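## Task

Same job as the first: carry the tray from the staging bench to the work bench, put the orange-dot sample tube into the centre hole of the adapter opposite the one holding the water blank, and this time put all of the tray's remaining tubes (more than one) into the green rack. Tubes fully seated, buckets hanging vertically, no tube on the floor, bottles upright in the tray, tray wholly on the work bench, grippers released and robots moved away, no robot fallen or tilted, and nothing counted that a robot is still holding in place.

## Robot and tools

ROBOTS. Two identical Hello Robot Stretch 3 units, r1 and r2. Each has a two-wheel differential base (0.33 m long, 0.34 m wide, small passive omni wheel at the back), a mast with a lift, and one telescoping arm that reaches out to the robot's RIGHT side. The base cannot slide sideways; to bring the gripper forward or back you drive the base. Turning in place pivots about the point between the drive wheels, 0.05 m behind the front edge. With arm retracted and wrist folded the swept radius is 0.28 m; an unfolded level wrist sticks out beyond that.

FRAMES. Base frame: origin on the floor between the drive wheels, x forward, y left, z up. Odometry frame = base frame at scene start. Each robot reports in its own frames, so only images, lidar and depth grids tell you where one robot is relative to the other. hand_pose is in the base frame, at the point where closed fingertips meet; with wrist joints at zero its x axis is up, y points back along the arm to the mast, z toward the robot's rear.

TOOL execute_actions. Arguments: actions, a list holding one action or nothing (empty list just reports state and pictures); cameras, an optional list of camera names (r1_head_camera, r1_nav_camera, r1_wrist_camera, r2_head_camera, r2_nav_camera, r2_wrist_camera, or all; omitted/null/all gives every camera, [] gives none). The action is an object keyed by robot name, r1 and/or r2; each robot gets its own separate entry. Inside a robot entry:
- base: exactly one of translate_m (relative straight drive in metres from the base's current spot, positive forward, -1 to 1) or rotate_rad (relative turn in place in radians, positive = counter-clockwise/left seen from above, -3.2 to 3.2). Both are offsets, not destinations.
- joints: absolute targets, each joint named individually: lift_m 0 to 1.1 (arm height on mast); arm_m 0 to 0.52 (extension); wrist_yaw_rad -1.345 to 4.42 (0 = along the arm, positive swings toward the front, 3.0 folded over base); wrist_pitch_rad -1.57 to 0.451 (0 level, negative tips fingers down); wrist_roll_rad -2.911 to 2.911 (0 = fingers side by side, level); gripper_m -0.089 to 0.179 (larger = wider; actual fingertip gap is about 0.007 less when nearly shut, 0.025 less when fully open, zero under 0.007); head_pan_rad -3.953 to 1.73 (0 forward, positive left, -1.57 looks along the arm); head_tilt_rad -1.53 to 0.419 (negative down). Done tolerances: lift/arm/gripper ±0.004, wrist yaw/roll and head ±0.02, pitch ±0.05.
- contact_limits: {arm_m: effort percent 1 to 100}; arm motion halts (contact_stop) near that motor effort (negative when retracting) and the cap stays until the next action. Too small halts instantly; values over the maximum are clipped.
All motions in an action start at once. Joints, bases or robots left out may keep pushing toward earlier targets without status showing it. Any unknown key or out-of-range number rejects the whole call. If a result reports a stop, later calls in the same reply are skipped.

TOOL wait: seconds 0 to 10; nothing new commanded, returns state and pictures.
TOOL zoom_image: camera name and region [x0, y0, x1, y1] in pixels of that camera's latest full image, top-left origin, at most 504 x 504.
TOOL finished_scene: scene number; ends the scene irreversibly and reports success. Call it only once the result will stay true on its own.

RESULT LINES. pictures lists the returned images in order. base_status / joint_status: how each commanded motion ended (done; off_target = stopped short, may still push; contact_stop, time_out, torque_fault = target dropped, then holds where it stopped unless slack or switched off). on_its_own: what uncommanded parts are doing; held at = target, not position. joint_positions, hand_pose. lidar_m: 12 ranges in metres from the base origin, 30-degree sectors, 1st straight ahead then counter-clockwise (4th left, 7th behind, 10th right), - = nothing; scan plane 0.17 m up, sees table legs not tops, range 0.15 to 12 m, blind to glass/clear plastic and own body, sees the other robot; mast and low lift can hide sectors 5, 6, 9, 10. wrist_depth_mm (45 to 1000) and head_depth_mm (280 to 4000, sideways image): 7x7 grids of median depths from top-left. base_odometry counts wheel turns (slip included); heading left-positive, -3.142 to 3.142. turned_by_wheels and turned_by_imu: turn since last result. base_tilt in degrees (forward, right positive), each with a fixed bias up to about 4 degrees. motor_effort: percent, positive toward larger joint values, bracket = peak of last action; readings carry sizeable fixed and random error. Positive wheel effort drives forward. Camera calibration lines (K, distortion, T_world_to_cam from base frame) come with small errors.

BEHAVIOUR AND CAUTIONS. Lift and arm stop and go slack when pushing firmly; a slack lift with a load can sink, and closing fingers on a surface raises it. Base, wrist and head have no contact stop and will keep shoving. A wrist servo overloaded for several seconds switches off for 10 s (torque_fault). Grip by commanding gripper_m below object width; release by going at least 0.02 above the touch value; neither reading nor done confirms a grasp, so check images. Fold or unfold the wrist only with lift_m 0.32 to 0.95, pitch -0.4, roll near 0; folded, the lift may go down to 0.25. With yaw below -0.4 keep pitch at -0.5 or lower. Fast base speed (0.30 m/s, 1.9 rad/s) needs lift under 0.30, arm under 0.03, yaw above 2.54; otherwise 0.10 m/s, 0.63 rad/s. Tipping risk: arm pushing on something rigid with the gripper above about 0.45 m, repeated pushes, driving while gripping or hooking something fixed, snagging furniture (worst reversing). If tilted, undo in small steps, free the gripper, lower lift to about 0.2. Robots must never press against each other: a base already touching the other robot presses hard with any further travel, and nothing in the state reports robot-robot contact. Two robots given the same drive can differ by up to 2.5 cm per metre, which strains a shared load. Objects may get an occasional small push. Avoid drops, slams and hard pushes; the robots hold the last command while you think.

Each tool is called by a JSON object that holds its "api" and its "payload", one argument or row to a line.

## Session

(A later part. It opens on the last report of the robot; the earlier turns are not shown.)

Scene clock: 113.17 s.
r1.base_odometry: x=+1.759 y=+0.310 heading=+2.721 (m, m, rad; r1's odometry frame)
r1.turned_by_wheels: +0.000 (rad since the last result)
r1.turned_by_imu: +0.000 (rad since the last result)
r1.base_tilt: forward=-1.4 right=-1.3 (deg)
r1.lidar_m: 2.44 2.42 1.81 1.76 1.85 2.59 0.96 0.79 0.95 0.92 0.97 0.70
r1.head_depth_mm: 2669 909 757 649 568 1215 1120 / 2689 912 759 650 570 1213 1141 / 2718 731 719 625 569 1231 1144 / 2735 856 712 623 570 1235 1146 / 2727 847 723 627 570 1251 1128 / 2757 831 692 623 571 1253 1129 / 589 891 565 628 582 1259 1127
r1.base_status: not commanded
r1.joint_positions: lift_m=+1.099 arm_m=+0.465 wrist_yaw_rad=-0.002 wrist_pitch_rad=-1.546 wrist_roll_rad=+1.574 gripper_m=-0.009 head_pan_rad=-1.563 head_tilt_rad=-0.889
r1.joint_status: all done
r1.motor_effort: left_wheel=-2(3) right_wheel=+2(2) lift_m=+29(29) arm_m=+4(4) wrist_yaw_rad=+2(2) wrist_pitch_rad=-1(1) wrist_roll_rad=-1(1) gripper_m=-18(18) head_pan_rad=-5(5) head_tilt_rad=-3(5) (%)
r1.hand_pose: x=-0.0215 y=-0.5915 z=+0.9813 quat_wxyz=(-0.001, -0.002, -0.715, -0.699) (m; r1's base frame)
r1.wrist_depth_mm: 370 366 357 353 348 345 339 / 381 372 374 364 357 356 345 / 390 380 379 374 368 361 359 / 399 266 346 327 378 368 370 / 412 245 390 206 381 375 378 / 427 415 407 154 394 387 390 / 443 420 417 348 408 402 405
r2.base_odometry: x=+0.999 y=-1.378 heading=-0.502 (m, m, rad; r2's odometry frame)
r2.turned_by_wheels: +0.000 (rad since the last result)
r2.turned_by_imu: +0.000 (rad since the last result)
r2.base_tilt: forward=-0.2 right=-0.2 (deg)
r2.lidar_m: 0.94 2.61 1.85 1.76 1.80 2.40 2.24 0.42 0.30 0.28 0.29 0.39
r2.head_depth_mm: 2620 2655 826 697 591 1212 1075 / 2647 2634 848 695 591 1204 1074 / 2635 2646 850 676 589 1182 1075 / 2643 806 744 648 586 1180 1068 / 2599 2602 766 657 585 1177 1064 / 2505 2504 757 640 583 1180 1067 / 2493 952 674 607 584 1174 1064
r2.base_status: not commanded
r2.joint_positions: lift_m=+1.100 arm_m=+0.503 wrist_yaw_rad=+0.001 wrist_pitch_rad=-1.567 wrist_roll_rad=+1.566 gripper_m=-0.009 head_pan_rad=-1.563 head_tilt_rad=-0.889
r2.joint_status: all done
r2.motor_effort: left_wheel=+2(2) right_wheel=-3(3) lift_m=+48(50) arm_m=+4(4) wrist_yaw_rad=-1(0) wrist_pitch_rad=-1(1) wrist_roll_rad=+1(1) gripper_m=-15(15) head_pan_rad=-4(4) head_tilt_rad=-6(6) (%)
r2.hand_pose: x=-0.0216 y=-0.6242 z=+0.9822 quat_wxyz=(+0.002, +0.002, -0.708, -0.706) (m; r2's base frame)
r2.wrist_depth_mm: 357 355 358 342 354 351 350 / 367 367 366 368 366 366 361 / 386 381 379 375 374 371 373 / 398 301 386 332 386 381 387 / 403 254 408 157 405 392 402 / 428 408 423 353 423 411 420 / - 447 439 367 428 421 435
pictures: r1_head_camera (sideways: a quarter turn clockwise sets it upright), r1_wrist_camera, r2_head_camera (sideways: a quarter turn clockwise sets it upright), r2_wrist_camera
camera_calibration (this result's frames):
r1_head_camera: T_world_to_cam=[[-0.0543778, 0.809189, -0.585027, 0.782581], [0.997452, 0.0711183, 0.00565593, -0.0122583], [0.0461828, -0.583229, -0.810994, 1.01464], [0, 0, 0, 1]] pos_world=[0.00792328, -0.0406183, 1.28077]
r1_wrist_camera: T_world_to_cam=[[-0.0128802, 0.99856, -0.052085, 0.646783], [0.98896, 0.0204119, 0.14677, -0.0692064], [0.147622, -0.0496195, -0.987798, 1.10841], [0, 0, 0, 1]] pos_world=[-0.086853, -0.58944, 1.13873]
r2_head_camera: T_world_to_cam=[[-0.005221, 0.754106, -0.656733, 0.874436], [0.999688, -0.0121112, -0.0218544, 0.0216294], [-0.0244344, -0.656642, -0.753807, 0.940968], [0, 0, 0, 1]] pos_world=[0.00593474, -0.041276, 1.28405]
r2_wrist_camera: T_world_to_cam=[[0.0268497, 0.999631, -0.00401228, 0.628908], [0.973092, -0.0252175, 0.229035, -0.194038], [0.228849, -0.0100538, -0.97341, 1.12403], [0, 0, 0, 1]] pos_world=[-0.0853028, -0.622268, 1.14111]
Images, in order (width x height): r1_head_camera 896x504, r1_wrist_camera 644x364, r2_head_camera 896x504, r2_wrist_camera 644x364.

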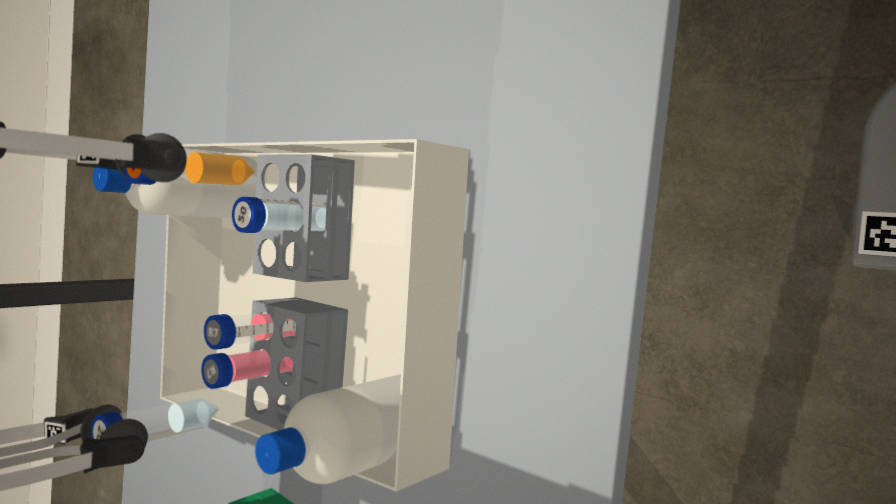

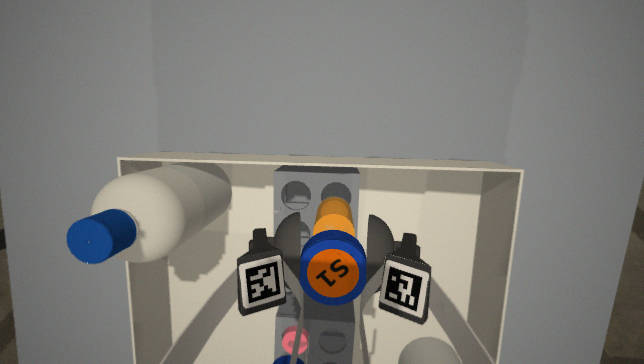

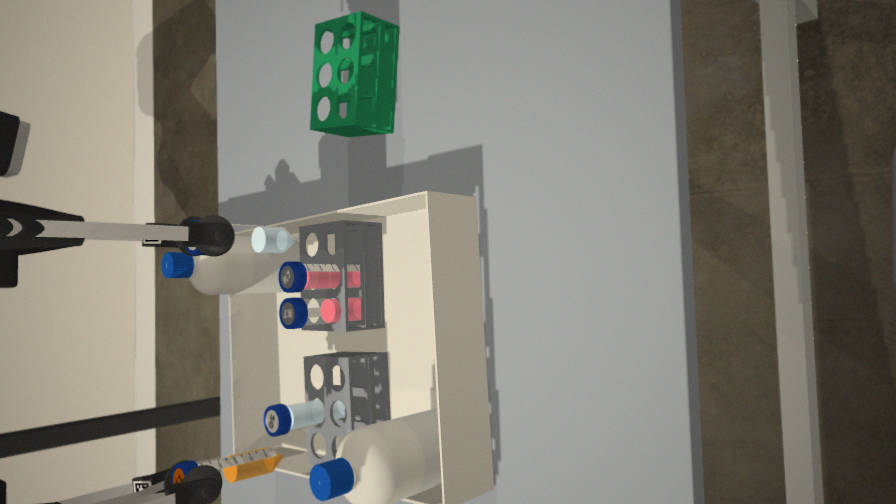

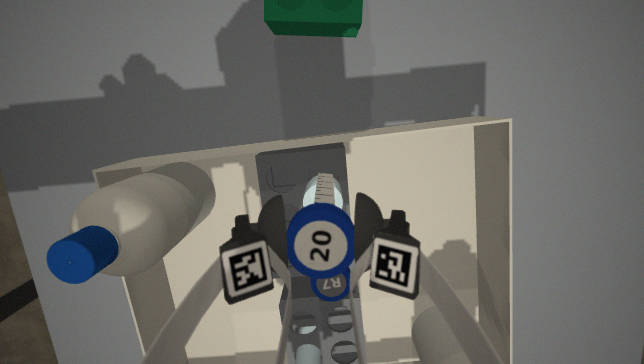

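{"api": "execute_actions", "payload": {
  "actions": []
}}

Scene clock: 117.00 s.
r1.base_odometry: x=+1.759 y=+0.310 heading=+2.721 (m, m, rad; r1's odometry frame)
r1.turned_by_wheels: +0.000 (rad since the last result)
r1.turned_by_imu: +0.000 (rad since the last result)
r1.base_tilt: forward=-1.4 right=-1.4 (deg)
r1.lidar_m: 2.43 2.41 1.81 1.76 1.85 2.59 0.96 0.79 0.95 0.92 0.97 0.70
r1.head_depth_mm: 2643 908 758 651 568 1211 1126 / 2656 910 761 650 569 1210 1139 / 2713 732 720 624 570 1232 1143 / 2726 857 712 623 569 1232 1146 / 2733 848 722 626 570 1253 1127 / 2755 831 692 622 572 1257 1127 / 588 893 564 627 582 1257 1131
r1.base_status: not commanded
r1.joint_positions: lift_m=+1.099 arm_m=+0.465 wrist_yaw_rad=-0.002 wrist_pitch_rad=-1.546 wrist_roll_rad=+1.574 gripper_m=-0.009 head_pan_rad=-1.563 head_tilt_rad=-0.889
r1.joint_status: all done
r1.motor_effort: left_wheel=-2(3) right_wheel=+2(2) lift_m=+29(29) arm_m=+4(4) wrist_yaw_rad=+2(2) wrist_pitch_rad=-1(1) wrist_roll_rad=-1(1) gripper_m=-18(18) head_pan_rad=-5(5) head_tilt_rad=-5(5) (%)
r1.hand_pose: x=-0.0215 y=-0.5915 z=+0.9813 quat_wxyz=(-0.001, -0.002, -0.715, -0.699) (m; r1's base frame)
r1.wrist_depth_mm: 372 363 356 352 348 345 340 / 378 371 367 363 355 350 346 / 387 385 378 374 367 364 357 / 399 265 347 328 377 366 368 / 411 246 396 206 386 376 380 / 425 412 407 154 395 391 394 / 439 425 422 348 409 402 407
r2.base_odometry: x=+0.999 y=-1.378 heading=-0.502 (m, m, rad; r2's odometry frame)
r2.turned_by_wheels: +0.000 (rad since the last result)
r2.turned_by_imu: +0.000 (rad since the last result)
r2.base_tilt: forward=-0.1 right=-0.2 (deg)
r2.lidar_m: 0.95 2.61 1.85 1.75 1.80 2.40 2.24 0.42 0.30 0.28 0.29 0.39
r2.head_depth_mm: 2664 2658 824 698 592 1209 1077 / 2650 2652 847 695 590 1209 1072 / 2643 2632 847 676 587 1181 1073 / 2632 805 744 650 587 1183 1065 / 2592 2616 766 658 586 1174 1069 / 2515 2514 756 639 584 1180 1066 / 2495 953 674 608 584 1173 1060
r2.base_status: not commanded
r2.joint_positions: lift_m=+1.100 arm_m=+0.503 wrist_yaw_rad=+0.001 wrist_pitch_rad=-1.567 wrist_roll_rad=+1.566 gripper_m=-0.009 head_pan_rad=-1.563 head_tilt_rad=-0.889
r2.joint_status: all done
r2.motor_effort: left_wheel=+2(2) right_wheel=-3(3) lift_m=+48(50) arm_m=+4(4) wrist_yaw_rad=+0(0) wrist_pitch_rad=+0(1) wrist_roll_rad=+1(1) gripper_m=-15(15) head_pan_rad=-4(4) head_tilt_rad=-6(6) (%)
r2.hand_pose: x=-0.0216 y=-0.6242 z=+0.9822 quat_wxyz=(+0.002, +0.002, -0.708, -0.706) (m; r2's base frame)
r2.wrist_depth_mm: 358 357 356 344 351 353 350 / 371 369 365 371 366 363 363 / 386 380 377 372 374 371 374 / 396 307 386 332 389 381 385 / 409 253 410 157 397 398 395 / 436 404 425 355 417 410 414 / - 441 442 366 422 428 434
pictures: r1_head_camera (sideways: a quarter turn clockwise sets it upright), r1_nav_camera (sideways: a quarter turn counterclockwise sets it upright), r1_wrist_camera, r2_head_camera (sideways: a quarter turn clockwise sets it upright), r2_nav_camera (sideways: a quarter turn counterclockwise sets it upright), r2_wrist_camera
camera_calibration (this result's frames):
r1_head_camera: T_world_to_cam=[[-0.0543779, 0.809189, -0.585027, 0.782581], [0.997452, 0.0711184, 0.00565594, -0.0122583], [0.0461829, -0.583228, -0.810994, 1.01464], [0, 0, 0, 1]] pos_world=[0.00792329, -0.0406183, 1.28077]
r1_nav_camera: T_world_to_cam=[[0.0340968, -0.755397, 0.65438, -0.805426], [-0.998194, 0.00665947, 0.059699, -0.0136438], [-0.0494542, -0.655234, -0.753806, 0.943775], [0, 0, 0, 1]] pos_world=[0.060517, 0.0100679, 1.23929]
r1_wrist_camera: T_world_to_cam=[[-0.0128805, 0.99856, -0.052085, 0.646783], [0.98896, 0.0204122, 0.14677, -0.0692062], [0.147622, -0.0496195, -0.987798, 1.10841], [0, 0, 0, 1]] pos_world=[-0.086853, -0.58944, 1.13873]
r2_head_camera: T_world_to_cam=[[-0.00522118, 0.754106, -0.656732, 0.874436], [0.999688, -0.012111, -0.0218544, 0.0216294], [-0.0244342, -0.656642, -0.753807, 0.940968], [0, 0, 0, 1]] pos_world=[0.00593475, -0.041276, 1.28405]
r2_nav_camera: T_world_to_cam=[[-0.0315866, -0.769846, 0.637448, -0.787726], [-0.999162, 0.040938, -0.000069343, 0.0531264], [-0.0260424, -0.636915, -0.770494, 0.96515], [0, 0, 0, 1]] pos_world=[0.0533351, 0.00611639, 1.24578]
r2_wrist_camera: T_world_to_cam=[[0.0268495, 0.999631, -0.00401228, 0.628908], [0.973092, -0.0252173, 0.229035, -0.194038], [0.228849, -0.0100538, -0.97341, 1.12403], [0, 0, 0, 1]] pos_world=[-0.0853028, -0.622268, 1.14111]
Images, in order (width x height): r1_head_camera 896x504, r1_nav_camera 672x504, r1_wrist_camera 644x364, r2_head_camera 896x504, r2_nav_camera 672x504, r2_wrist_camera 644x364.

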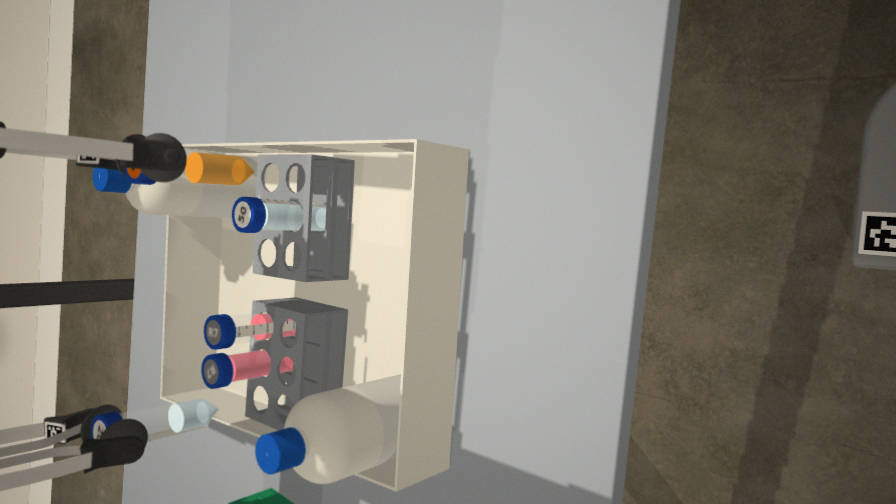

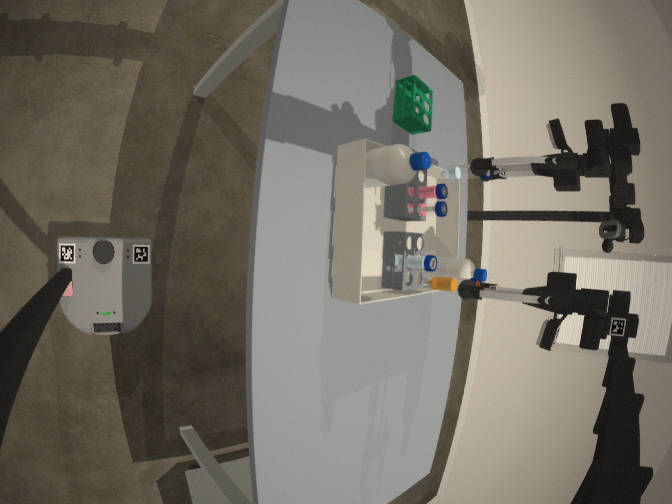

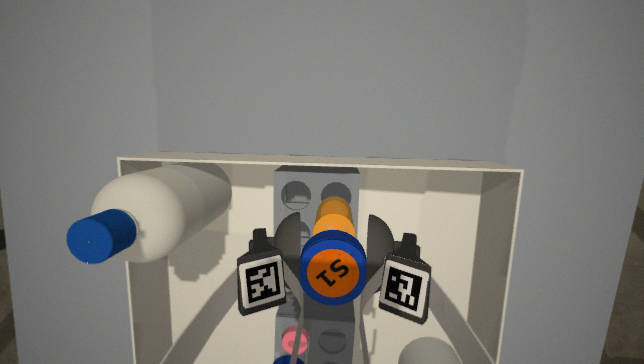

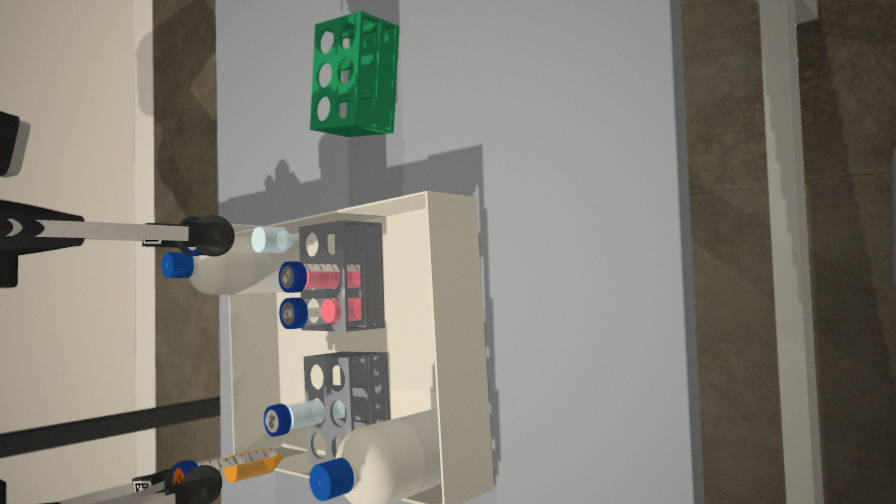

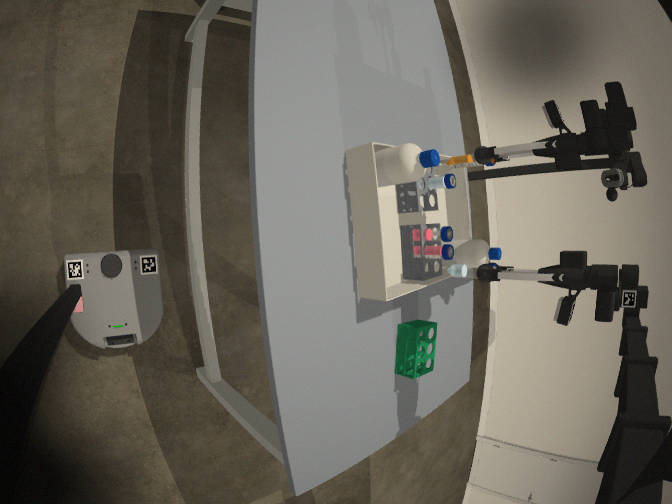

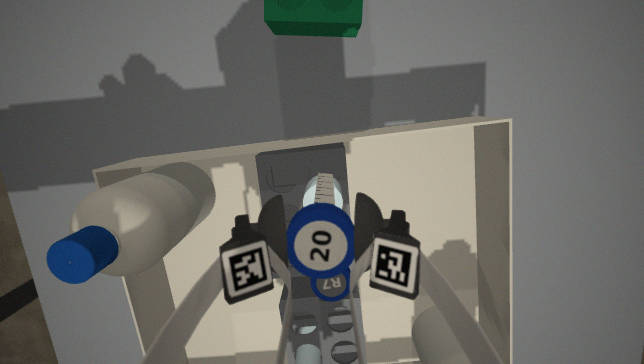

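{"api": "execute_actions", "payload": {
  "actions": [
    {"r1":{"base":{"rotate_rad":-0.04}},"r2":{"base":{"translate_m":-0.233},"joints":{"arm_m":0.472}}}
  ],
  "cameras": []
}}

{"api": "execute_actions", "payload": {
  "actions": [
    {"r1":{"base":{"translate_m":-1.0},"joints":{"arm_m":0.3,"head_pan_rad":-2.2,"head_tilt_rad":-0.7}},"r2":{"joints":{"lift_m":1.07}}}
  ],
  "cameras": ["r1_head_camera","r1_nav_camera","r2_wrist_camera","r2_head_camera"]
}}

Scene clock: 123.63 s.
r1.base_odometry: x=+1.759 y=+0.310 heading=+2.681 (m, m, rad; r1's odometry frame)
r1.turned_by_wheels: -0.040 (rad since the last result)
r1.turned_by_imu: -0.040 (rad since the last result)
r1.base_tilt: forward=-1.4 right=-1.5 (deg)
r1.lidar_m: 2.43 2.51 1.83 1.76 1.83 2.48 0.97 0.79 0.96 0.92 0.96 0.70
r1.head_depth_mm: 2670 909 758 649 569 1211 1123 / 2720 912 758 650 569 1232 1140 / 2704 723 721 619 570 1235 1147 / 2718 817 714 620 570 1235 1148 / 2737 855 723 626 570 1253 1131 / 2750 825 708 627 570 1258 1131 / 2741 919 553 615 572 1257 1131
r1.base_status: done
r1.joint_positions: lift_m=+1.099 arm_m=+0.465 wrist_yaw_rad=-0.002 wrist_pitch_rad=-1.546 wrist_roll_rad=+1.574 gripper_m=-0.009 head_pan_rad=-1.563 head_tilt_rad=-0.889
r1.joint_status: not commanded
r1.motor_effort: left_wheel=+1(3) right_wheel=-2(2) lift_m=+29(29) arm_m=+4(4) wrist_yaw_rad=+2(2) wrist_pitch_rad=-1(1) wrist_roll_rad=-1(1) gripper_m=-17(18) head_pan_rad=-5(5) head_tilt_rad=-4(3) (%)
r1.hand_pose: x=-0.0215 y=-0.5915 z=+0.9813 quat_wxyz=(-0.001, -0.002, -0.715, -0.699) (m; r1's base frame)
r1.wrist_depth_mm: 367 362 358 354 352 342 338 / 381 371 367 364 354 355 351 / 390 382 377 369 365 361 361 / 399 389 384 346 376 368 366 / 416 254 377 206 380 381 378 / 426 255 406 154 395 388 391 / 438 424 423 368 407 402 404
r2.base_odometry: x=+0.795 y=-1.266 heading=-0.502 (m, m, rad; r2's odometry frame)
r2.turned_by_wheels: +0.000 (rad since the last result)
r2.turned_by_imu: +0.001 (rad since the last result)
r2.base_tilt: forward=-0.2 right=-0.2 (deg)
r2.lidar_m: 0.98 2.59 1.83 1.75 1.80 2.38 2.02 2.20 0.31 0.29 0.30 0.40
r2.head_depth_mm: 2622 2661 2065 718 590 1185 1106 / 2649 2673 849 695 590 799 1090 / 2679 2616 848 695 588 1208 1068 / 2629 2604 729 691 587 1201 1069 / 2593 2611 840 690 585 1199 1063 / 2601 2569 791 672 584 1180 1066 / 2544 866 756 645 583 1173 1061
r2.base_status: done
r2.joint_positions: lift_m=+1.100 arm_m=+0.472 wrist_yaw_rad=+0.001 wrist_pitch_rad=-1.567 wrist_roll_rad=+1.566 gripper_m=-0.009 head_pan_rad=-1.563 head_tilt_rad=-0.889
r2.joint_status: all done
r2.motor_effort: left_wheel=+2(3) right_wheel=-3(11) lift_m=+48(48) arm_m=-1(2) wrist_yaw_rad=+0(1) wrist_pitch_rad=-1(1) wrist_roll_rad=+1(1) gripper_m=-15(15) head_pan_rad=-4(4) head_tilt_rad=-6(6) (%)
r2.hand_pose: x=-0.0216 y=-0.5938 z=+0.9822 quat_wxyz=(+0.002, +0.002, -0.708, -0.706) (m; r2's base frame)
r2.wrist_depth_mm: 360 357 358 355 353 352 350 / 372 369 365 368 365 364 361 / 382 382 377 376 376 377 371 / 396 400 392 327 392 391 389 / 412 406 406 157 404 402 398 / 423 420 429 420 433 419 422 / 448 444 411 400 380 436 442
pictures: none
No camera images: the call's "cameras" was empty. Leave "cameras" out to get every camera's image.

Scene clock: 134.70 s.
r1.base_odometry: x=+2.655 y=-0.134 heading=+2.682 (m, m, rad; r1's odometry frame)
r1.turned_by_wheels: +0.000 (rad since the last result)
r1.turned_by_imu: +0.000 (rad since the last result)
r1.base_tilt: forward=-1.4 right=-1.5 (deg)
r1.lidar_m: 1.67 2.50 1.82 1.75 1.82 1.90 1.82 0.35 0.26 0.25 0.26 1.31
r1.head_depth_mm: 2154 2317 2359 717 680 861 1167 / 2443 2603 2433 812 635 746 1089 / 2700 2867 941 809 608 638 853 / 840 954 968 787 593 584 703 / 797 901 941 801 594 543 633 / 753 846 906 807 592 527 653 / 717 812 867 782 623 760 679
r1.base_status: done
r1.joint_positions: lift_m=+1.099 arm_m=+0.300 wrist_yaw_rad=-0.001 wrist_pitch_rad=-1.546 wrist_roll_rad=+1.573 gripper_m=-0.009 head_pan_rad=-2.193 head_tilt_rad=-0.705
r1.joint_status: all done
r1.motor_effort: left_wheel=+1(2) right_wheel=-2(6) lift_m=+29(29) arm_m=-4(5) wrist_yaw_rad=+1(2) wrist_pitch_rad=-1(2) wrist_roll_rad=-1(1) gripper_m=-19(19) head_pan_rad=-5(48) head_tilt_rad=+3(15) (%)
r1.hand_pose: x=-0.0215 y=-0.4272 z=+0.9813 quat_wxyz=(-0.001, -0.001, -0.715, -0.699) (m; r1's base frame)
r1.wrist_depth_mm: 371 381 356 375 306 - - / 333 430 392 442 314 - - / 343 340 337 328 325 - - / - 616 612 599 600 - - / - - - 205 - - - / 698 - - 155 - - - / 445 438 434 434 489 - -
r2.base_odometry: x=+0.795 y=-1.266 heading=-0.502 (m, m, rad; r2's odometry frame)
r2.turned_by_wheels: +0.000 (rad since the last result)
r2.turned_by_imu: +0.000 (rad since the last result)
r2.base_tilt: forward=-0.2 right=-0.2 (deg)
r2.lidar_m: 0.98 2.59 1.84 1.75 1.80 2.39 2.02 2.20 0.31 0.29 0.30 0.40
r2.head_depth_mm: 2668 2622 2061 713 590 1189 1107 / 2666 2631 847 695 589 799 1085 / 2694 2631 848 695 587 1200 1072 / - 2617 727 691 587 1194 1068 / 2590 2612 841 692 585 1201 1061 / 2579 2588 792 672 584 1181 1066 / 2578 866 754 643 584 1173 1062
r2.base_status: not commanded
r2.joint_positions: lift_m=+1.070 arm_m=+0.472 wrist_yaw_rad=+0.001 wrist_pitch_rad=-1.567 wrist_roll_rad=+1.566 gripper_m=-0.009 head_pan_rad=-1.563 head_tilt_rad=-0.889
r2.joint_status: all done
r2.motor_effort: left_wheel=+2(2) right_wheel=-2(3) lift_m=+36(41) arm_m=-1(1) wrist_yaw_rad=-1(1) wrist_pitch_rad=-1(0) wrist_roll_rad=+1(1) gripper_m=-15(14) head_pan_rad=-4(5) head_tilt_rad=-6(6) (%)
r2.hand_pose: x=-0.0216 y=-0.5938 z=+0.9526 quat_wxyz=(+0.002, +0.002, -0.708, -0.706) (m; r2's base frame)
r2.wrist_depth_mm: 329 328 328 325 326 323 322 / 342 340 339 337 334 334 336 / 353 349 349 351 348 348 343 / 363 363 361 301 360 357 356 / 376 376 374 157 372 374 369 / 389 391 391 384 390 381 381 / 408 408 401 394 375 395 403
pictures: r1_head_camera (sideways: a quarter turn clockwise sets it upright), r1_nav_camera (sideways: a quarter turn counterclockwise sets it upright), r2_head_camera (sideways: a quarter turn clockwise sets it upright), r2_wrist_camera
camera_calibration (this result's frames):
r1_head_camera: T_world_to_cam=[[0.362175, 0.587887, -0.723338, 0.960264], [0.848028, -0.529916, -0.00607745, 0.00392878], [-0.386882, -0.61121, -0.690467, 0.860547], [0, 0, 0, 1]] pos_world=[-0.0181855, -0.0364692, 1.2888]
r1_nav_camera: T_world_to_cam=[[-0.340024, -0.522891, 0.781645, -0.969001], [-0.796622, 0.60187, 0.0560898, -0.0101885], [-0.499777, -0.603604, -0.621197, 0.774045], [0, 0, 0, 1]] pos_world=[0.0492505, -0.0333338, 1.23882]
r2_head_camera: T_world_to_cam=[[-0.00522109, 0.754106, -0.656732, 0.874436], [0.999688, -0.0121111, -0.0218544, 0.0216294], [-0.0244343, -0.656642, -0.753807, 0.940968], [0, 0, 0, 1]] pos_world=[0.00593475, -0.041276, 1.28405]
r2_wrist_camera: T_world_to_cam=[[0.0268493, 0.999631, -0.00406388, 0.598482], [0.973092, -0.0252054, 0.229036, -0.186486], [0.228849, -0.010104, -0.973409, 1.09549], [0, 0, 0, 1]] pos_world=[-0.0853028, -0.591893, 1.1115]
Images, in order (width x height): r1_head_camera 896x504, r1_nav_camera 672x504, r2_head_camera 896x504, r2_wrist_camera 644x364.

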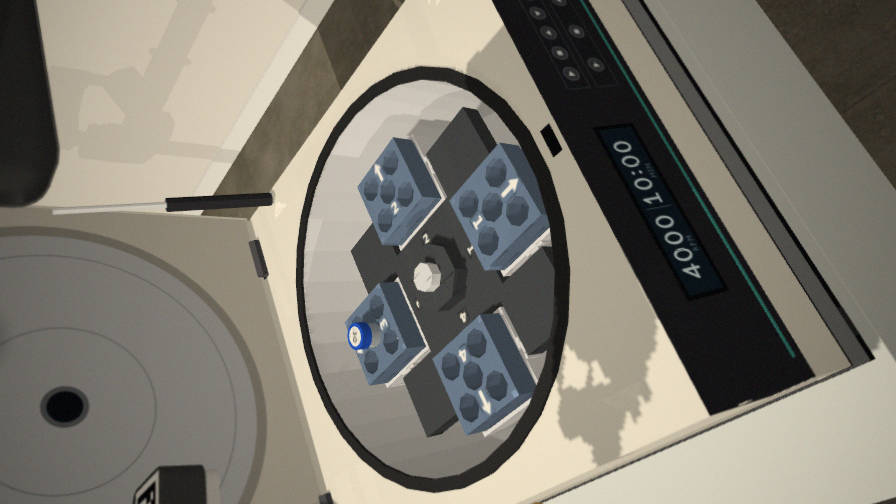

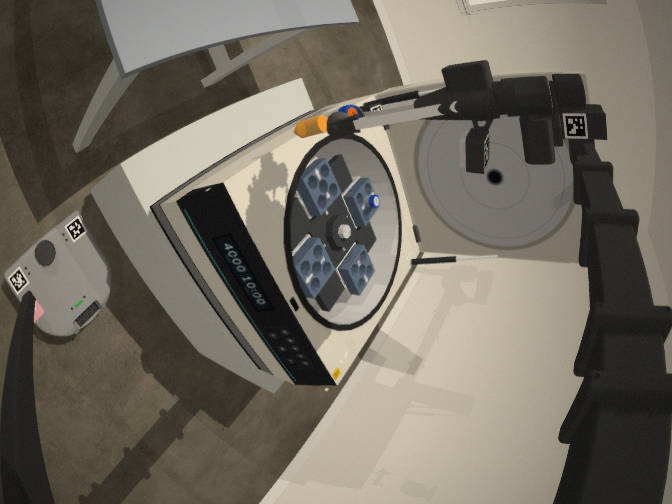

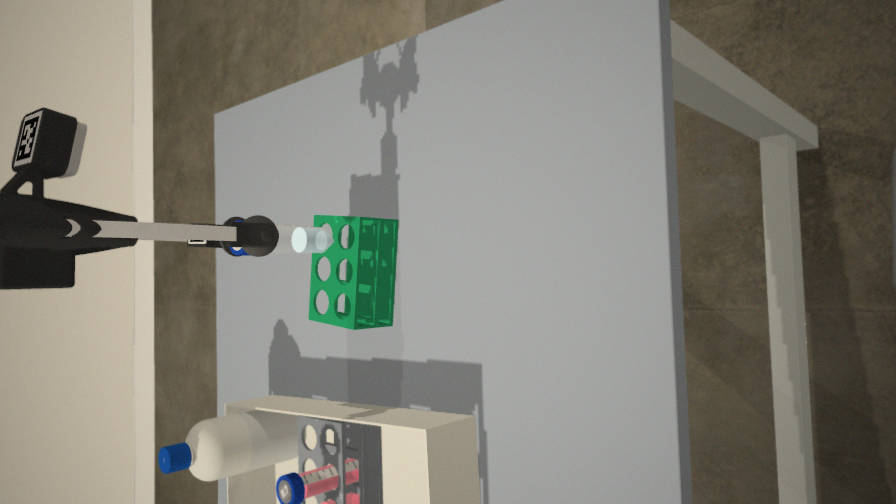

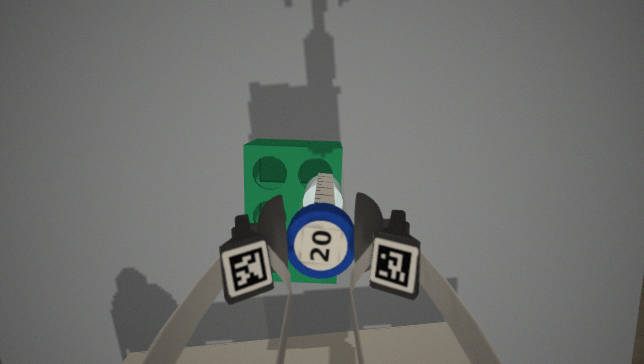

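{"api": "execute_actions", "payload": {
  "actions": [
    {"r1":{"base":{"translate_m":-0.295},"joints":{"arm_m":0.284,"lift_m":1.03,"head_pan_rad":-1.57,"head_tilt_rad":-0.95}},"r2":{"base":{"translate_m":-0.004},"joints":{"arm_m":0.477,"lift_m":1.05}}}
  ],
  "cameras": ["r1_head_camera","r1_wrist_camera","r2_wrist_camera","r2_head_camera"]
}}

Scene clock: 140.73 s.
r1.base_odometry: x=+2.920 y=-0.265 heading=+2.682 (m, m, rad; r1's odometry frame)
r1.turned_by_wheels: +0.000 (rad since the last result)
r1.turned_by_imu: +0.000 (rad since the last result)
r1.base_tilt: forward=-1.4 right=-1.5 (deg)
r1.lidar_m: 1.97 2.50 1.82 1.75 1.81 1.59 1.53 0.36 0.26 0.25 0.26 0.35
r1.head_depth_mm: 736 784 731 569 568 769 1112 / - 820 719 626 574 790 1148 / - 814 669 614 580 814 1153 / 789 828 731 614 585 834 1150 / 793 814 720 573 591 858 1125 / 781 774 738 573 599 887 1127 / 2568 2107 707 575 606 912 1130
r1.base_status: done
r1.joint_positions: lift_m=+1.031 arm_m=+0.284 wrist_yaw_rad=-0.001 wrist_pitch_rad=-1.546 wrist_roll_rad=+1.573 gripper_m=-0.009 head_pan_rad=-1.577 head_tilt_rad=-0.938
r1.joint_status: all done
r1.motor_effort: left_wheel=+2(2) right_wheel=-2(5) lift_m=+10(25) arm_m=-4(3) wrist_yaw_rad=+1(1) wrist_pitch_rad=-1(1) wrist_roll_rad=-1(1) gripper_m=-18(18) head_pan_rad=+4(46) head_tilt_rad=-4(23) (%)
r1.hand_pose: x=-0.0215 y=-0.4112 z=+0.9125 quat_wxyz=(-0.001, -0.001, -0.715, -0.699) (m; r1's base frame)
r1.wrist_depth_mm: 339 286 322 305 243 - - / 329 296 315 319 248 - - / 335 331 327 388 254 - - / 317 324 329 324 262 - - / 326 347 343 272 270 - - / 375 353 333 153 308 - - / 357 374 372 358 285 - -
r2.base_odometry: x=+0.792 y=-1.264 heading=-0.502 (m, m, rad; r2's odometry frame)
r2.turned_by_wheels: +0.000 (rad since the last result)
r2.turned_by_imu: +0.000 (rad since the last result)
r2.base_tilt: forward=-0.2 right=-0.2 (deg)
r2.lidar_m: 0.99 2.59 1.84 1.75 1.80 2.39 2.01 2.20 0.31 0.29 0.30 0.40
r2.head_depth_mm: 2662 2635 2072 717 591 1187 1109 / 2613 2664 851 696 590 799 1091 / 2607 2621 846 692 588 1206 1072 / - 2600 728 693 587 1200 1067 / 2586 2632 842 692 586 1200 1063 / 2596 2600 801 672 585 1174 1069 / 2546 862 744 646 582 1171 1058
r2.base_status: done
r2.joint_positions: lift_m=+1.050 arm_m=+0.477 wrist_yaw_rad=+0.001 wrist_pitch_rad=-1.567 wrist_roll_rad=+1.566 gripper_m=-0.009 head_pan_rad=-1.563 head_tilt_rad=-0.889
r2.joint_status: all done
r2.motor_effort: left_wheel=+2(3) right_wheel=-3(10) lift_m=+36(36) arm_m=+4(5) wrist_yaw_rad=-1(1) wrist_pitch_rad=-1(1) wrist_roll_rad=+1(1) gripper_m=-15(15) head_pan_rad=-4(4) head_tilt_rad=-6(6) (%)
r2.hand_pose: x=-0.0216 y=-0.5982 z=+0.9326 quat_wxyz=(+0.002, +0.002, -0.708, -0.706) (m; r2's base frame)
r2.wrist_depth_mm: 311 310 307 305 304 302 303 / 323 322 315 318 314 315 313 / 333 331 330 328 326 326 321 / 342 342 343 276 338 334 338 / 357 354 354 157 350 351 348 / 372 369 368 303 364 360 363 / 387 385 386 379 372 371 372
pictures: r1_head_camera (sideways: a quarter turn clockwise sets it upright), r1_wrist_camera, r2_head_camera (sideways: a quarter turn clockwise sets it upright), r2_wrist_camera
camera_calibration (this result's frames):
r1_head_camera: T_world_to_cam=[[-0.0430653, 0.837565, -0.544638, 0.729894], [0.998334, 0.0570315, 0.00876561, -0.0163117], [0.0384033, -0.543353, -0.838625, 1.05061], [0, 0, 0, 1]] pos_world=[0.00737088, -0.0395537, 1.27874]
r1_wrist_camera: T_world_to_cam=[[-0.014282, 0.998526, -0.0523571, 0.463445], [0.988932, 0.0218395, 0.146751, -0.0621712], [0.147678, -0.0496818, -0.987787, 1.04939], [0, 0, 0, 1]] pos_world=[-0.0868689, -0.409269, 1.06996]
r2_head_camera: T_world_to_cam=[[-0.00522118, 0.754106, -0.656732, 0.874435], [0.999688, -0.012111, -0.0218544, 0.0216294], [-0.0244342, -0.656641, -0.753807, 0.940968], [0, 0, 0, 1]] pos_world=[0.00593475, -0.041276, 1.28405]
r2_wrist_camera: T_world_to_cam=[[0.0268495, 0.999631, -0.00407174, 0.602787], [0.973092, -0.0252038, 0.229036, -0.182012], [0.228849, -0.0101117, -0.973409, 1.07596], [0, 0, 0, 1]] pos_world=[-0.0853028, -0.596272, 1.09149]
Images, in order (width x height): r1_head_camera 896x504, r1_wrist_camera 644x364, r2_head_camera 896x504, r2_wrist_camera 644x364.

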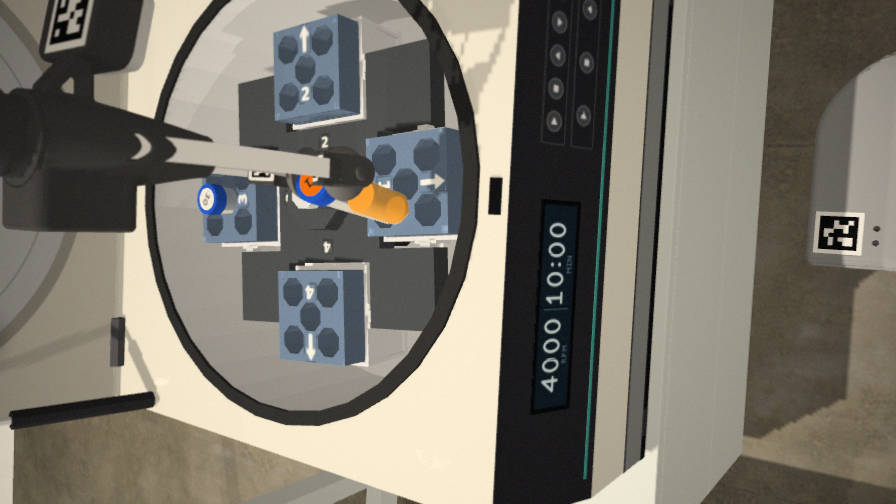

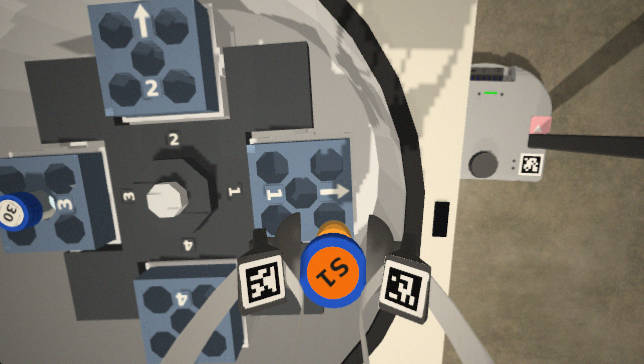

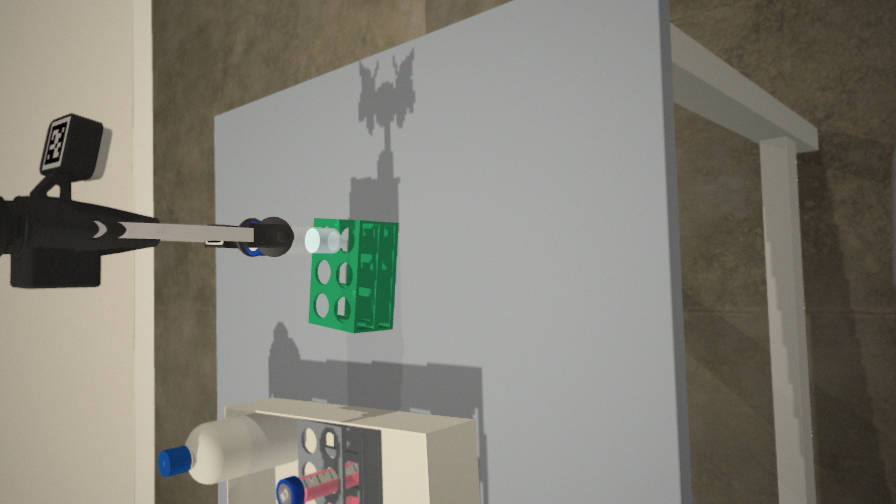

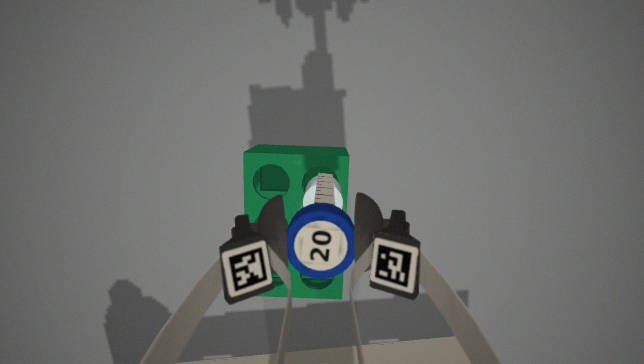

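{"api": "execute_actions", "payload": {
  "actions": [
    {"r1":{"base":{"translate_m":-0.018},"joints":{"arm_m":0.32,"lift_m":1.0}},"r2":{"joints":{"lift_m":0.99}}}
  ],
  "cameras": ["r1_head_camera","r1_wrist_camera","r2_head_camera"]
}}

Scene clock: 145.67 s.
r1.base_odometry: x=+2.936 y=-0.273 heading=+2.682 (m, m, rad; r1's odometry frame)
r1.turned_by_wheels: +0.000 (rad since the last result)
r1.turned_by_imu: +0.000 (rad since the last result)
r1.base_tilt: forward=-1.4 right=-1.4 (deg)
r1.lidar_m: 1.98 2.51 1.82 1.75 1.81 1.57 1.51 0.36 0.26 0.25 0.26 0.35
r1.head_depth_mm: 756 767 734 569 569 769 1117 / - 810 719 565 574 792 1151 / - 811 703 618 582 814 1146 / 786 820 745 616 585 836 1152 / 793 815 715 568 592 861 1121 / 781 782 743 573 598 886 1125 / 2493 2114 661 575 605 910 1123
r1.base_status: done
r1.joint_positions: lift_m=+1.001 arm_m=+0.320 wrist_yaw_rad=-0.001 wrist_pitch_rad=-1.546 wrist_roll_rad=+1.573 gripper_m=-0.009 head_pan_rad=-1.577 head_tilt_rad=-0.938
r1.joint_status: all done
r1.motor_effort: left_wheel=+1(3) right_wheel=-2(4) lift_m=+10(10) arm_m=+4(5) wrist_yaw_rad=+0(1) wrist_pitch_rad=-1(2) wrist_roll_rad=+0(1) gripper_m=-17(17) head_pan_rad=+4(4) head_tilt_rad=-4(4) (%)
r1.hand_pose: x=-0.0215 y=-0.4466 z=+0.8825 quat_wxyz=(-0.001, -0.001, -0.716, -0.699) (m; r1's base frame)
r1.wrist_depth_mm: 294 268 299 323 212 211 931 / 302 266 284 287 229 217 986 / 304 300 296 291 311 222 995 / 303 305 301 279 294 227 - / 291 303 292 254 286 233 - / 339 325 320 153 270 242 - / 340 338 306 329 293 - -
r2.base_odometry: x=+0.792 y=-1.264 heading=-0.502 (m, m, rad; r2's odometry frame)
r2.turned_by_wheels: +0.000 (rad since the last result)
r2.turned_by_imu: +0.000 (rad since the last result)
r2.base_tilt: forward=-0.2 right=-0.2 (deg)
r2.lidar_m: 0.98 2.59 1.84 1.75 1.79 2.39 2.01 2.20 0.31 0.29 0.30 0.40
r2.head_depth_mm: - 2622 2071 715 591 1183 1107 / 2673 2644 847 696 589 800 1087 / 2733 2519 847 695 587 1201 1069 / 2523 997 726 693 587 1206 1071 / 2607 2623 843 690 586 1200 1066 / 2555 2608 799 670 584 1179 1066 / 2573 864 743 646 583 1173 1061
r2.base_status: not commanded
r2.joint_positions: lift_m=+0.990 arm_m=+0.477 wrist_yaw_rad=+0.001 wrist_pitch_rad=-1.564 wrist_roll_rad=+1.566 gripper_m=-0.009 head_pan_rad=-1.563 head_tilt_rad=-0.889
r2.joint_status: all done
r2.motor_effort: left_wheel=+2(2) right_wheel=-2(3) lift_m=+33(36) arm_m=+4(4) wrist_yaw_rad=+0(0) wrist_pitch_rad=-2(1) wrist_roll_rad=+1(1) gripper_m=-14(14) head_pan_rad=-4(4) head_tilt_rad=-6(6) (%)
r2.hand_pose: x=-0.0216 y=-0.5990 z=+0.8726 quat_wxyz=(+0.002, +0.002, -0.709, -0.705) (m; r2's base frame)
r2.wrist_depth_mm: 253 254 250 252 249 246 247 / 262 262 259 260 257 255 255 / 272 271 268 265 265 263 261 / 281 280 273 215 276 274 273 / 292 290 287 156 287 285 282 / 303 302 296 231 300 295 289 / 312 310 313 302 306 305 304
pictures: r1_head_camera (sideways: a quarter turn clockwise sets it upright), r1_wrist_camera, r2_head_camera (sideways: a quarter turn clockwise sets it upright)
camera_calibration (this result's frames):
r1_head_camera: T_world_to_cam=[[-0.0430826, 0.837609, -0.544568, 0.729804], [0.998333, 0.0570517, 0.00877086, -0.0163185], [0.0384151, -0.543283, -0.838671, 1.05066], [0, 0, 0, 1]] pos_world=[0.00737172, -0.0395517, 1.27873]
r1_wrist_camera: T_world_to_cam=[[-0.0142821, 0.998517, -0.0525273, 0.497299], [0.988932, 0.0218646, 0.146747, -0.0569826], [0.147678, -0.0498501, -0.987778, 1.01792], [0, 0, 0, 1]] pos_world=[-0.0868689, -0.444572, 1.03996]
r2_head_camera: T_world_to_cam=[[-0.00522118, 0.754106, -0.656732, 0.874436], [0.999688, -0.012111, -0.0218544, 0.0216294], [-0.0244342, -0.656642, -0.753807, 0.940968], [0, 0, 0, 1]] pos_world=[0.00593475, -0.041276, 1.28405]
Images, in order (width x height): r1_head_camera 896x504, r1_wrist_camera 644x364, r2_head_camera 896x504.

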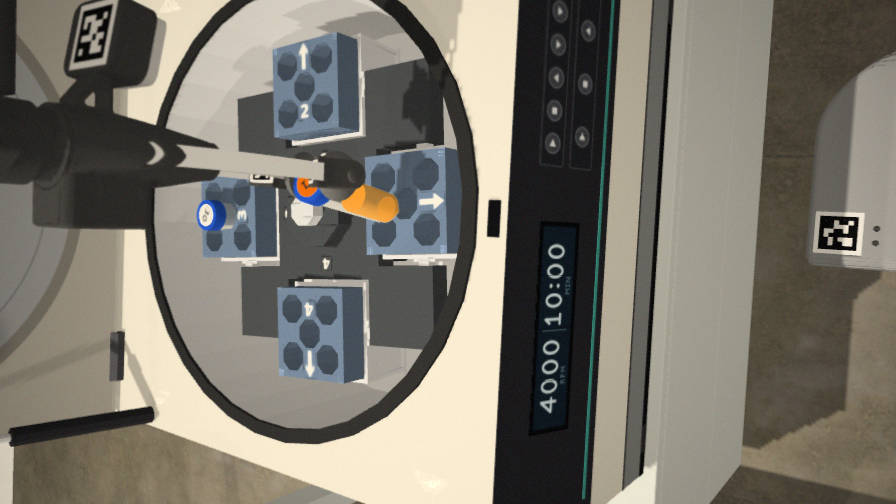

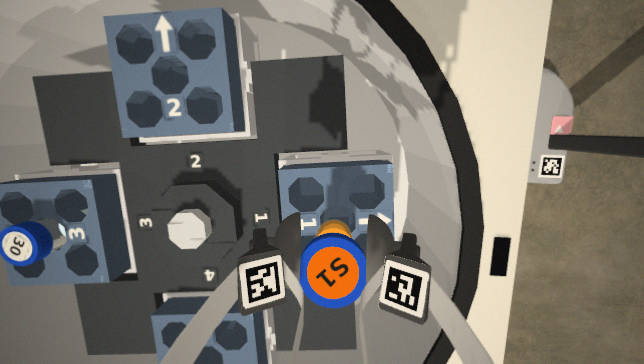

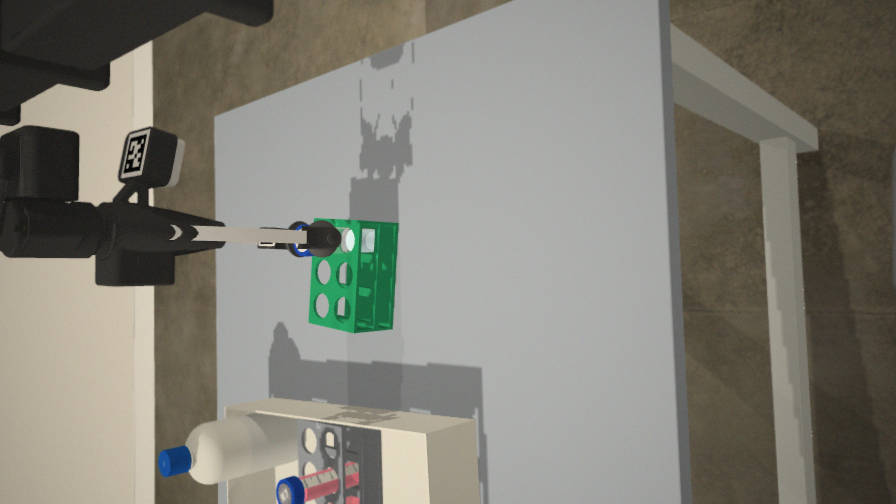

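{"api": "execute_actions", "payload": {
  "actions": [
    {"r1":{"base":{"translate_m":-0.007},"joints":{"arm_m":0.316,"lift_m":0.975}},"r2":{"joints":{"gripper_m":0.07}}}
  ],
  "cameras": ["r1_head_camera","r1_wrist_camera"]
}}

{"api": "zoom_image", "payload": {
  "camera": "r1_head_camera",
  "region": [250, 110, 490, 300]
}}

Scene clock: 148.70 s.
r1.base_odometry: x=+2.942 y=-0.276 heading=+2.682 (m, m, rad; r1's odometry frame)
r1.turned_by_wheels: +0.000 (rad since the last result)
r1.turned_by_imu: +0.000 (rad since the last result)
r1.base_tilt: forward=-1.4 right=-1.5 (deg)
r1.lidar_m: 1.99 2.50 1.82 1.75 1.82 1.57 1.51 0.36 0.26 0.25 0.26 0.35
r1.head_depth_mm: 806 755 741 568 570 770 1120 / - 816 715 564 574 793 1146 / - - 719 619 581 814 1150 / 785 825 731 617 587 835 1148 / 793 817 714 567 592 863 1123 / 785 792 740 574 600 886 1127 / 2482 2102 660 574 605 913 1126
r1.base_status: done
r1.joint_positions: lift_m=+0.976 arm_m=+0.316 wrist_yaw_rad=-0.001 wrist_pitch_rad=-1.546 wrist_roll_rad=+1.573 gripper_m=-0.009 head_pan_rad=-1.577 head_tilt_rad=-0.938
r1.joint_status: all done
r1.motor_effort: left_wheel=+1(1) right_wheel=-2(8) lift_m=+10(11) arm_m=-4(4) wrist_yaw_rad=+1(1) wrist_pitch_rad=-1(1) wrist_roll_rad=-1(1) gripper_m=-18(18) head_pan_rad=+4(4) head_tilt_rad=-5(5) (%)
r1.hand_pose: x=-0.0215 y=-0.4433 z=+0.8575 quat_wxyz=(-0.001, -0.001, -0.716, -0.699) (m; r1's base frame)
r1.wrist_depth_mm: 284 242 313 296 188 188 942 / 273 244 262 263 204 193 958 / 278 249 270 266 284 197 976 / 282 280 277 272 292 201 - / 271 268 273 243 274 207 - / 276 298 292 153 266 215 - / 322 307 300 299 292 222 -
r2.base_odometry: x=+0.792 y=-1.264 heading=-0.502 (m, m, rad; r2's odometry frame)
r2.turned_by_wheels: +0.000 (rad since the last result)
r2.turned_by_imu: +0.000 (rad since the last result)
r2.base_tilt: forward=-0.2 right=-0.2 (deg)
r2.lidar_m: 0.98 2.59 1.84 1.75 1.80 2.39 2.01 2.19 0.31 0.29 0.30 0.40
r2.head_depth_mm: - 2585 2069 716 590 1184 1108 / 2668 2654 851 695 589 798 1089 / 2729 2527 847 693 588 1199 1071 / 2561 1002 729 691 588 1202 1069 / 2607 2596 840 691 585 1206 1066 / 2584 2573 801 672 585 1178 1061 / 2560 865 743 645 584 1170 1060
r2.base_status: not commanded
r2.joint_positions: lift_m=+0.990 arm_m=+0.477 wrist_yaw_rad=+0.001 wrist_pitch_rad=-1.564 wrist_roll_rad=+1.566 gripper_m=+0.070 head_pan_rad=-1.563 head_tilt_rad=-0.889
r2.joint_status: all done
r2.motor_effort: left_wheel=+2(1) right_wheel=-3(3) lift_m=+35(35) arm_m=+4(4) wrist_yaw_rad=+0(0) wrist_pitch_rad=-2(1) wrist_roll_rad=+1(1) gripper_m=+0(79) head_pan_rad=-4(4) head_tilt_rad=-6(6) (%)
r2.hand_pose: x=-0.0216 y=-0.5990 z=+0.8725 quat_wxyz=(+0.002, +0.002, -0.709, -0.705) (m; r2's base frame)
r2.wrist_depth_mm: 253 253 251 250 249 249 247 / 262 261 261 261 259 254 255 / 272 270 269 265 265 263 264 / 281 280 273 216 276 274 272 / 290 289 284 157 285 284 279 / 303 300 248 231 296 295 295 / 312 313 309 305 309 306 304
pictures: r1_head_camera (sideways: a quarter turn clockwise sets it upright), r1_wrist_camera
camera_calibration (this result's frames):
r1_head_camera: T_world_to_cam=[[-0.0431165, 0.837616, -0.544555, 0.729786], [0.99833, 0.0570921, 0.00877188, -0.0163198], [0.0384372, -0.543267, -0.838679, 1.05068], [0, 0, 0, 1]] pos_world=[0.00737333, -0.0395513, 1.27873]
r1_wrist_camera: T_world_to_cam=[[-0.0142819, 0.998517, -0.0525371, 0.492716], [0.988932, 0.0218659, 0.146746, -0.0533852], [0.147678, -0.0498598, -0.987778, 0.993382], [0, 0, 0, 1]] pos_world=[-0.0868689, -0.441288, 1.01496]
Images, in order (width x height): r1_head_camera 896x504, r1_wrist_camera 644x364.

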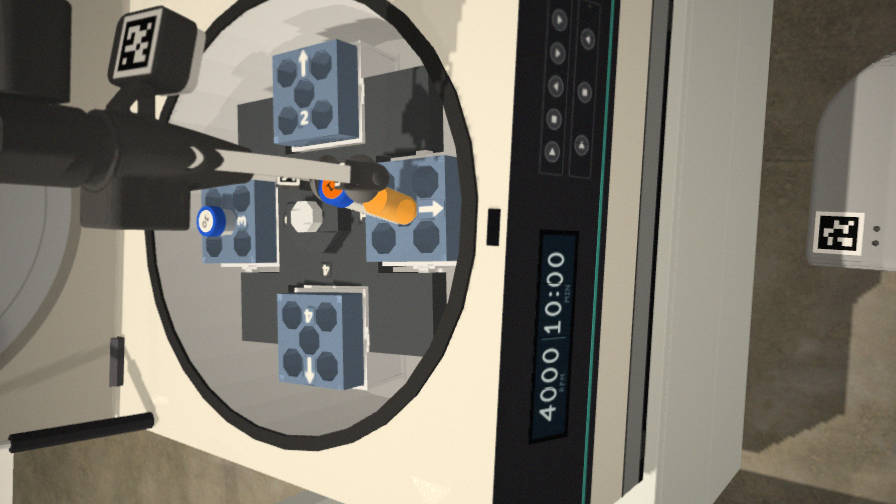

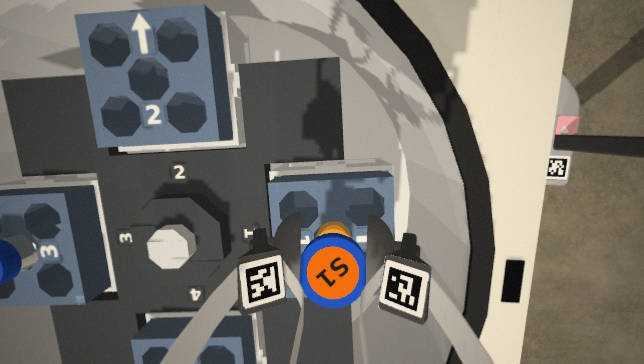

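Region (250, 110, 490, 300) of r1_head_camera's 896x504 image, scaled by 2.100, with more detail than that image has; it fills the top 399 rows of this view, and the rest is white.

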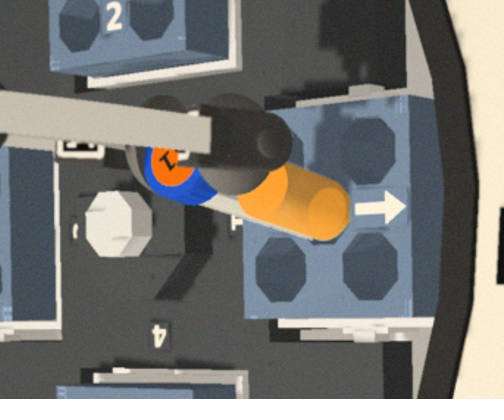

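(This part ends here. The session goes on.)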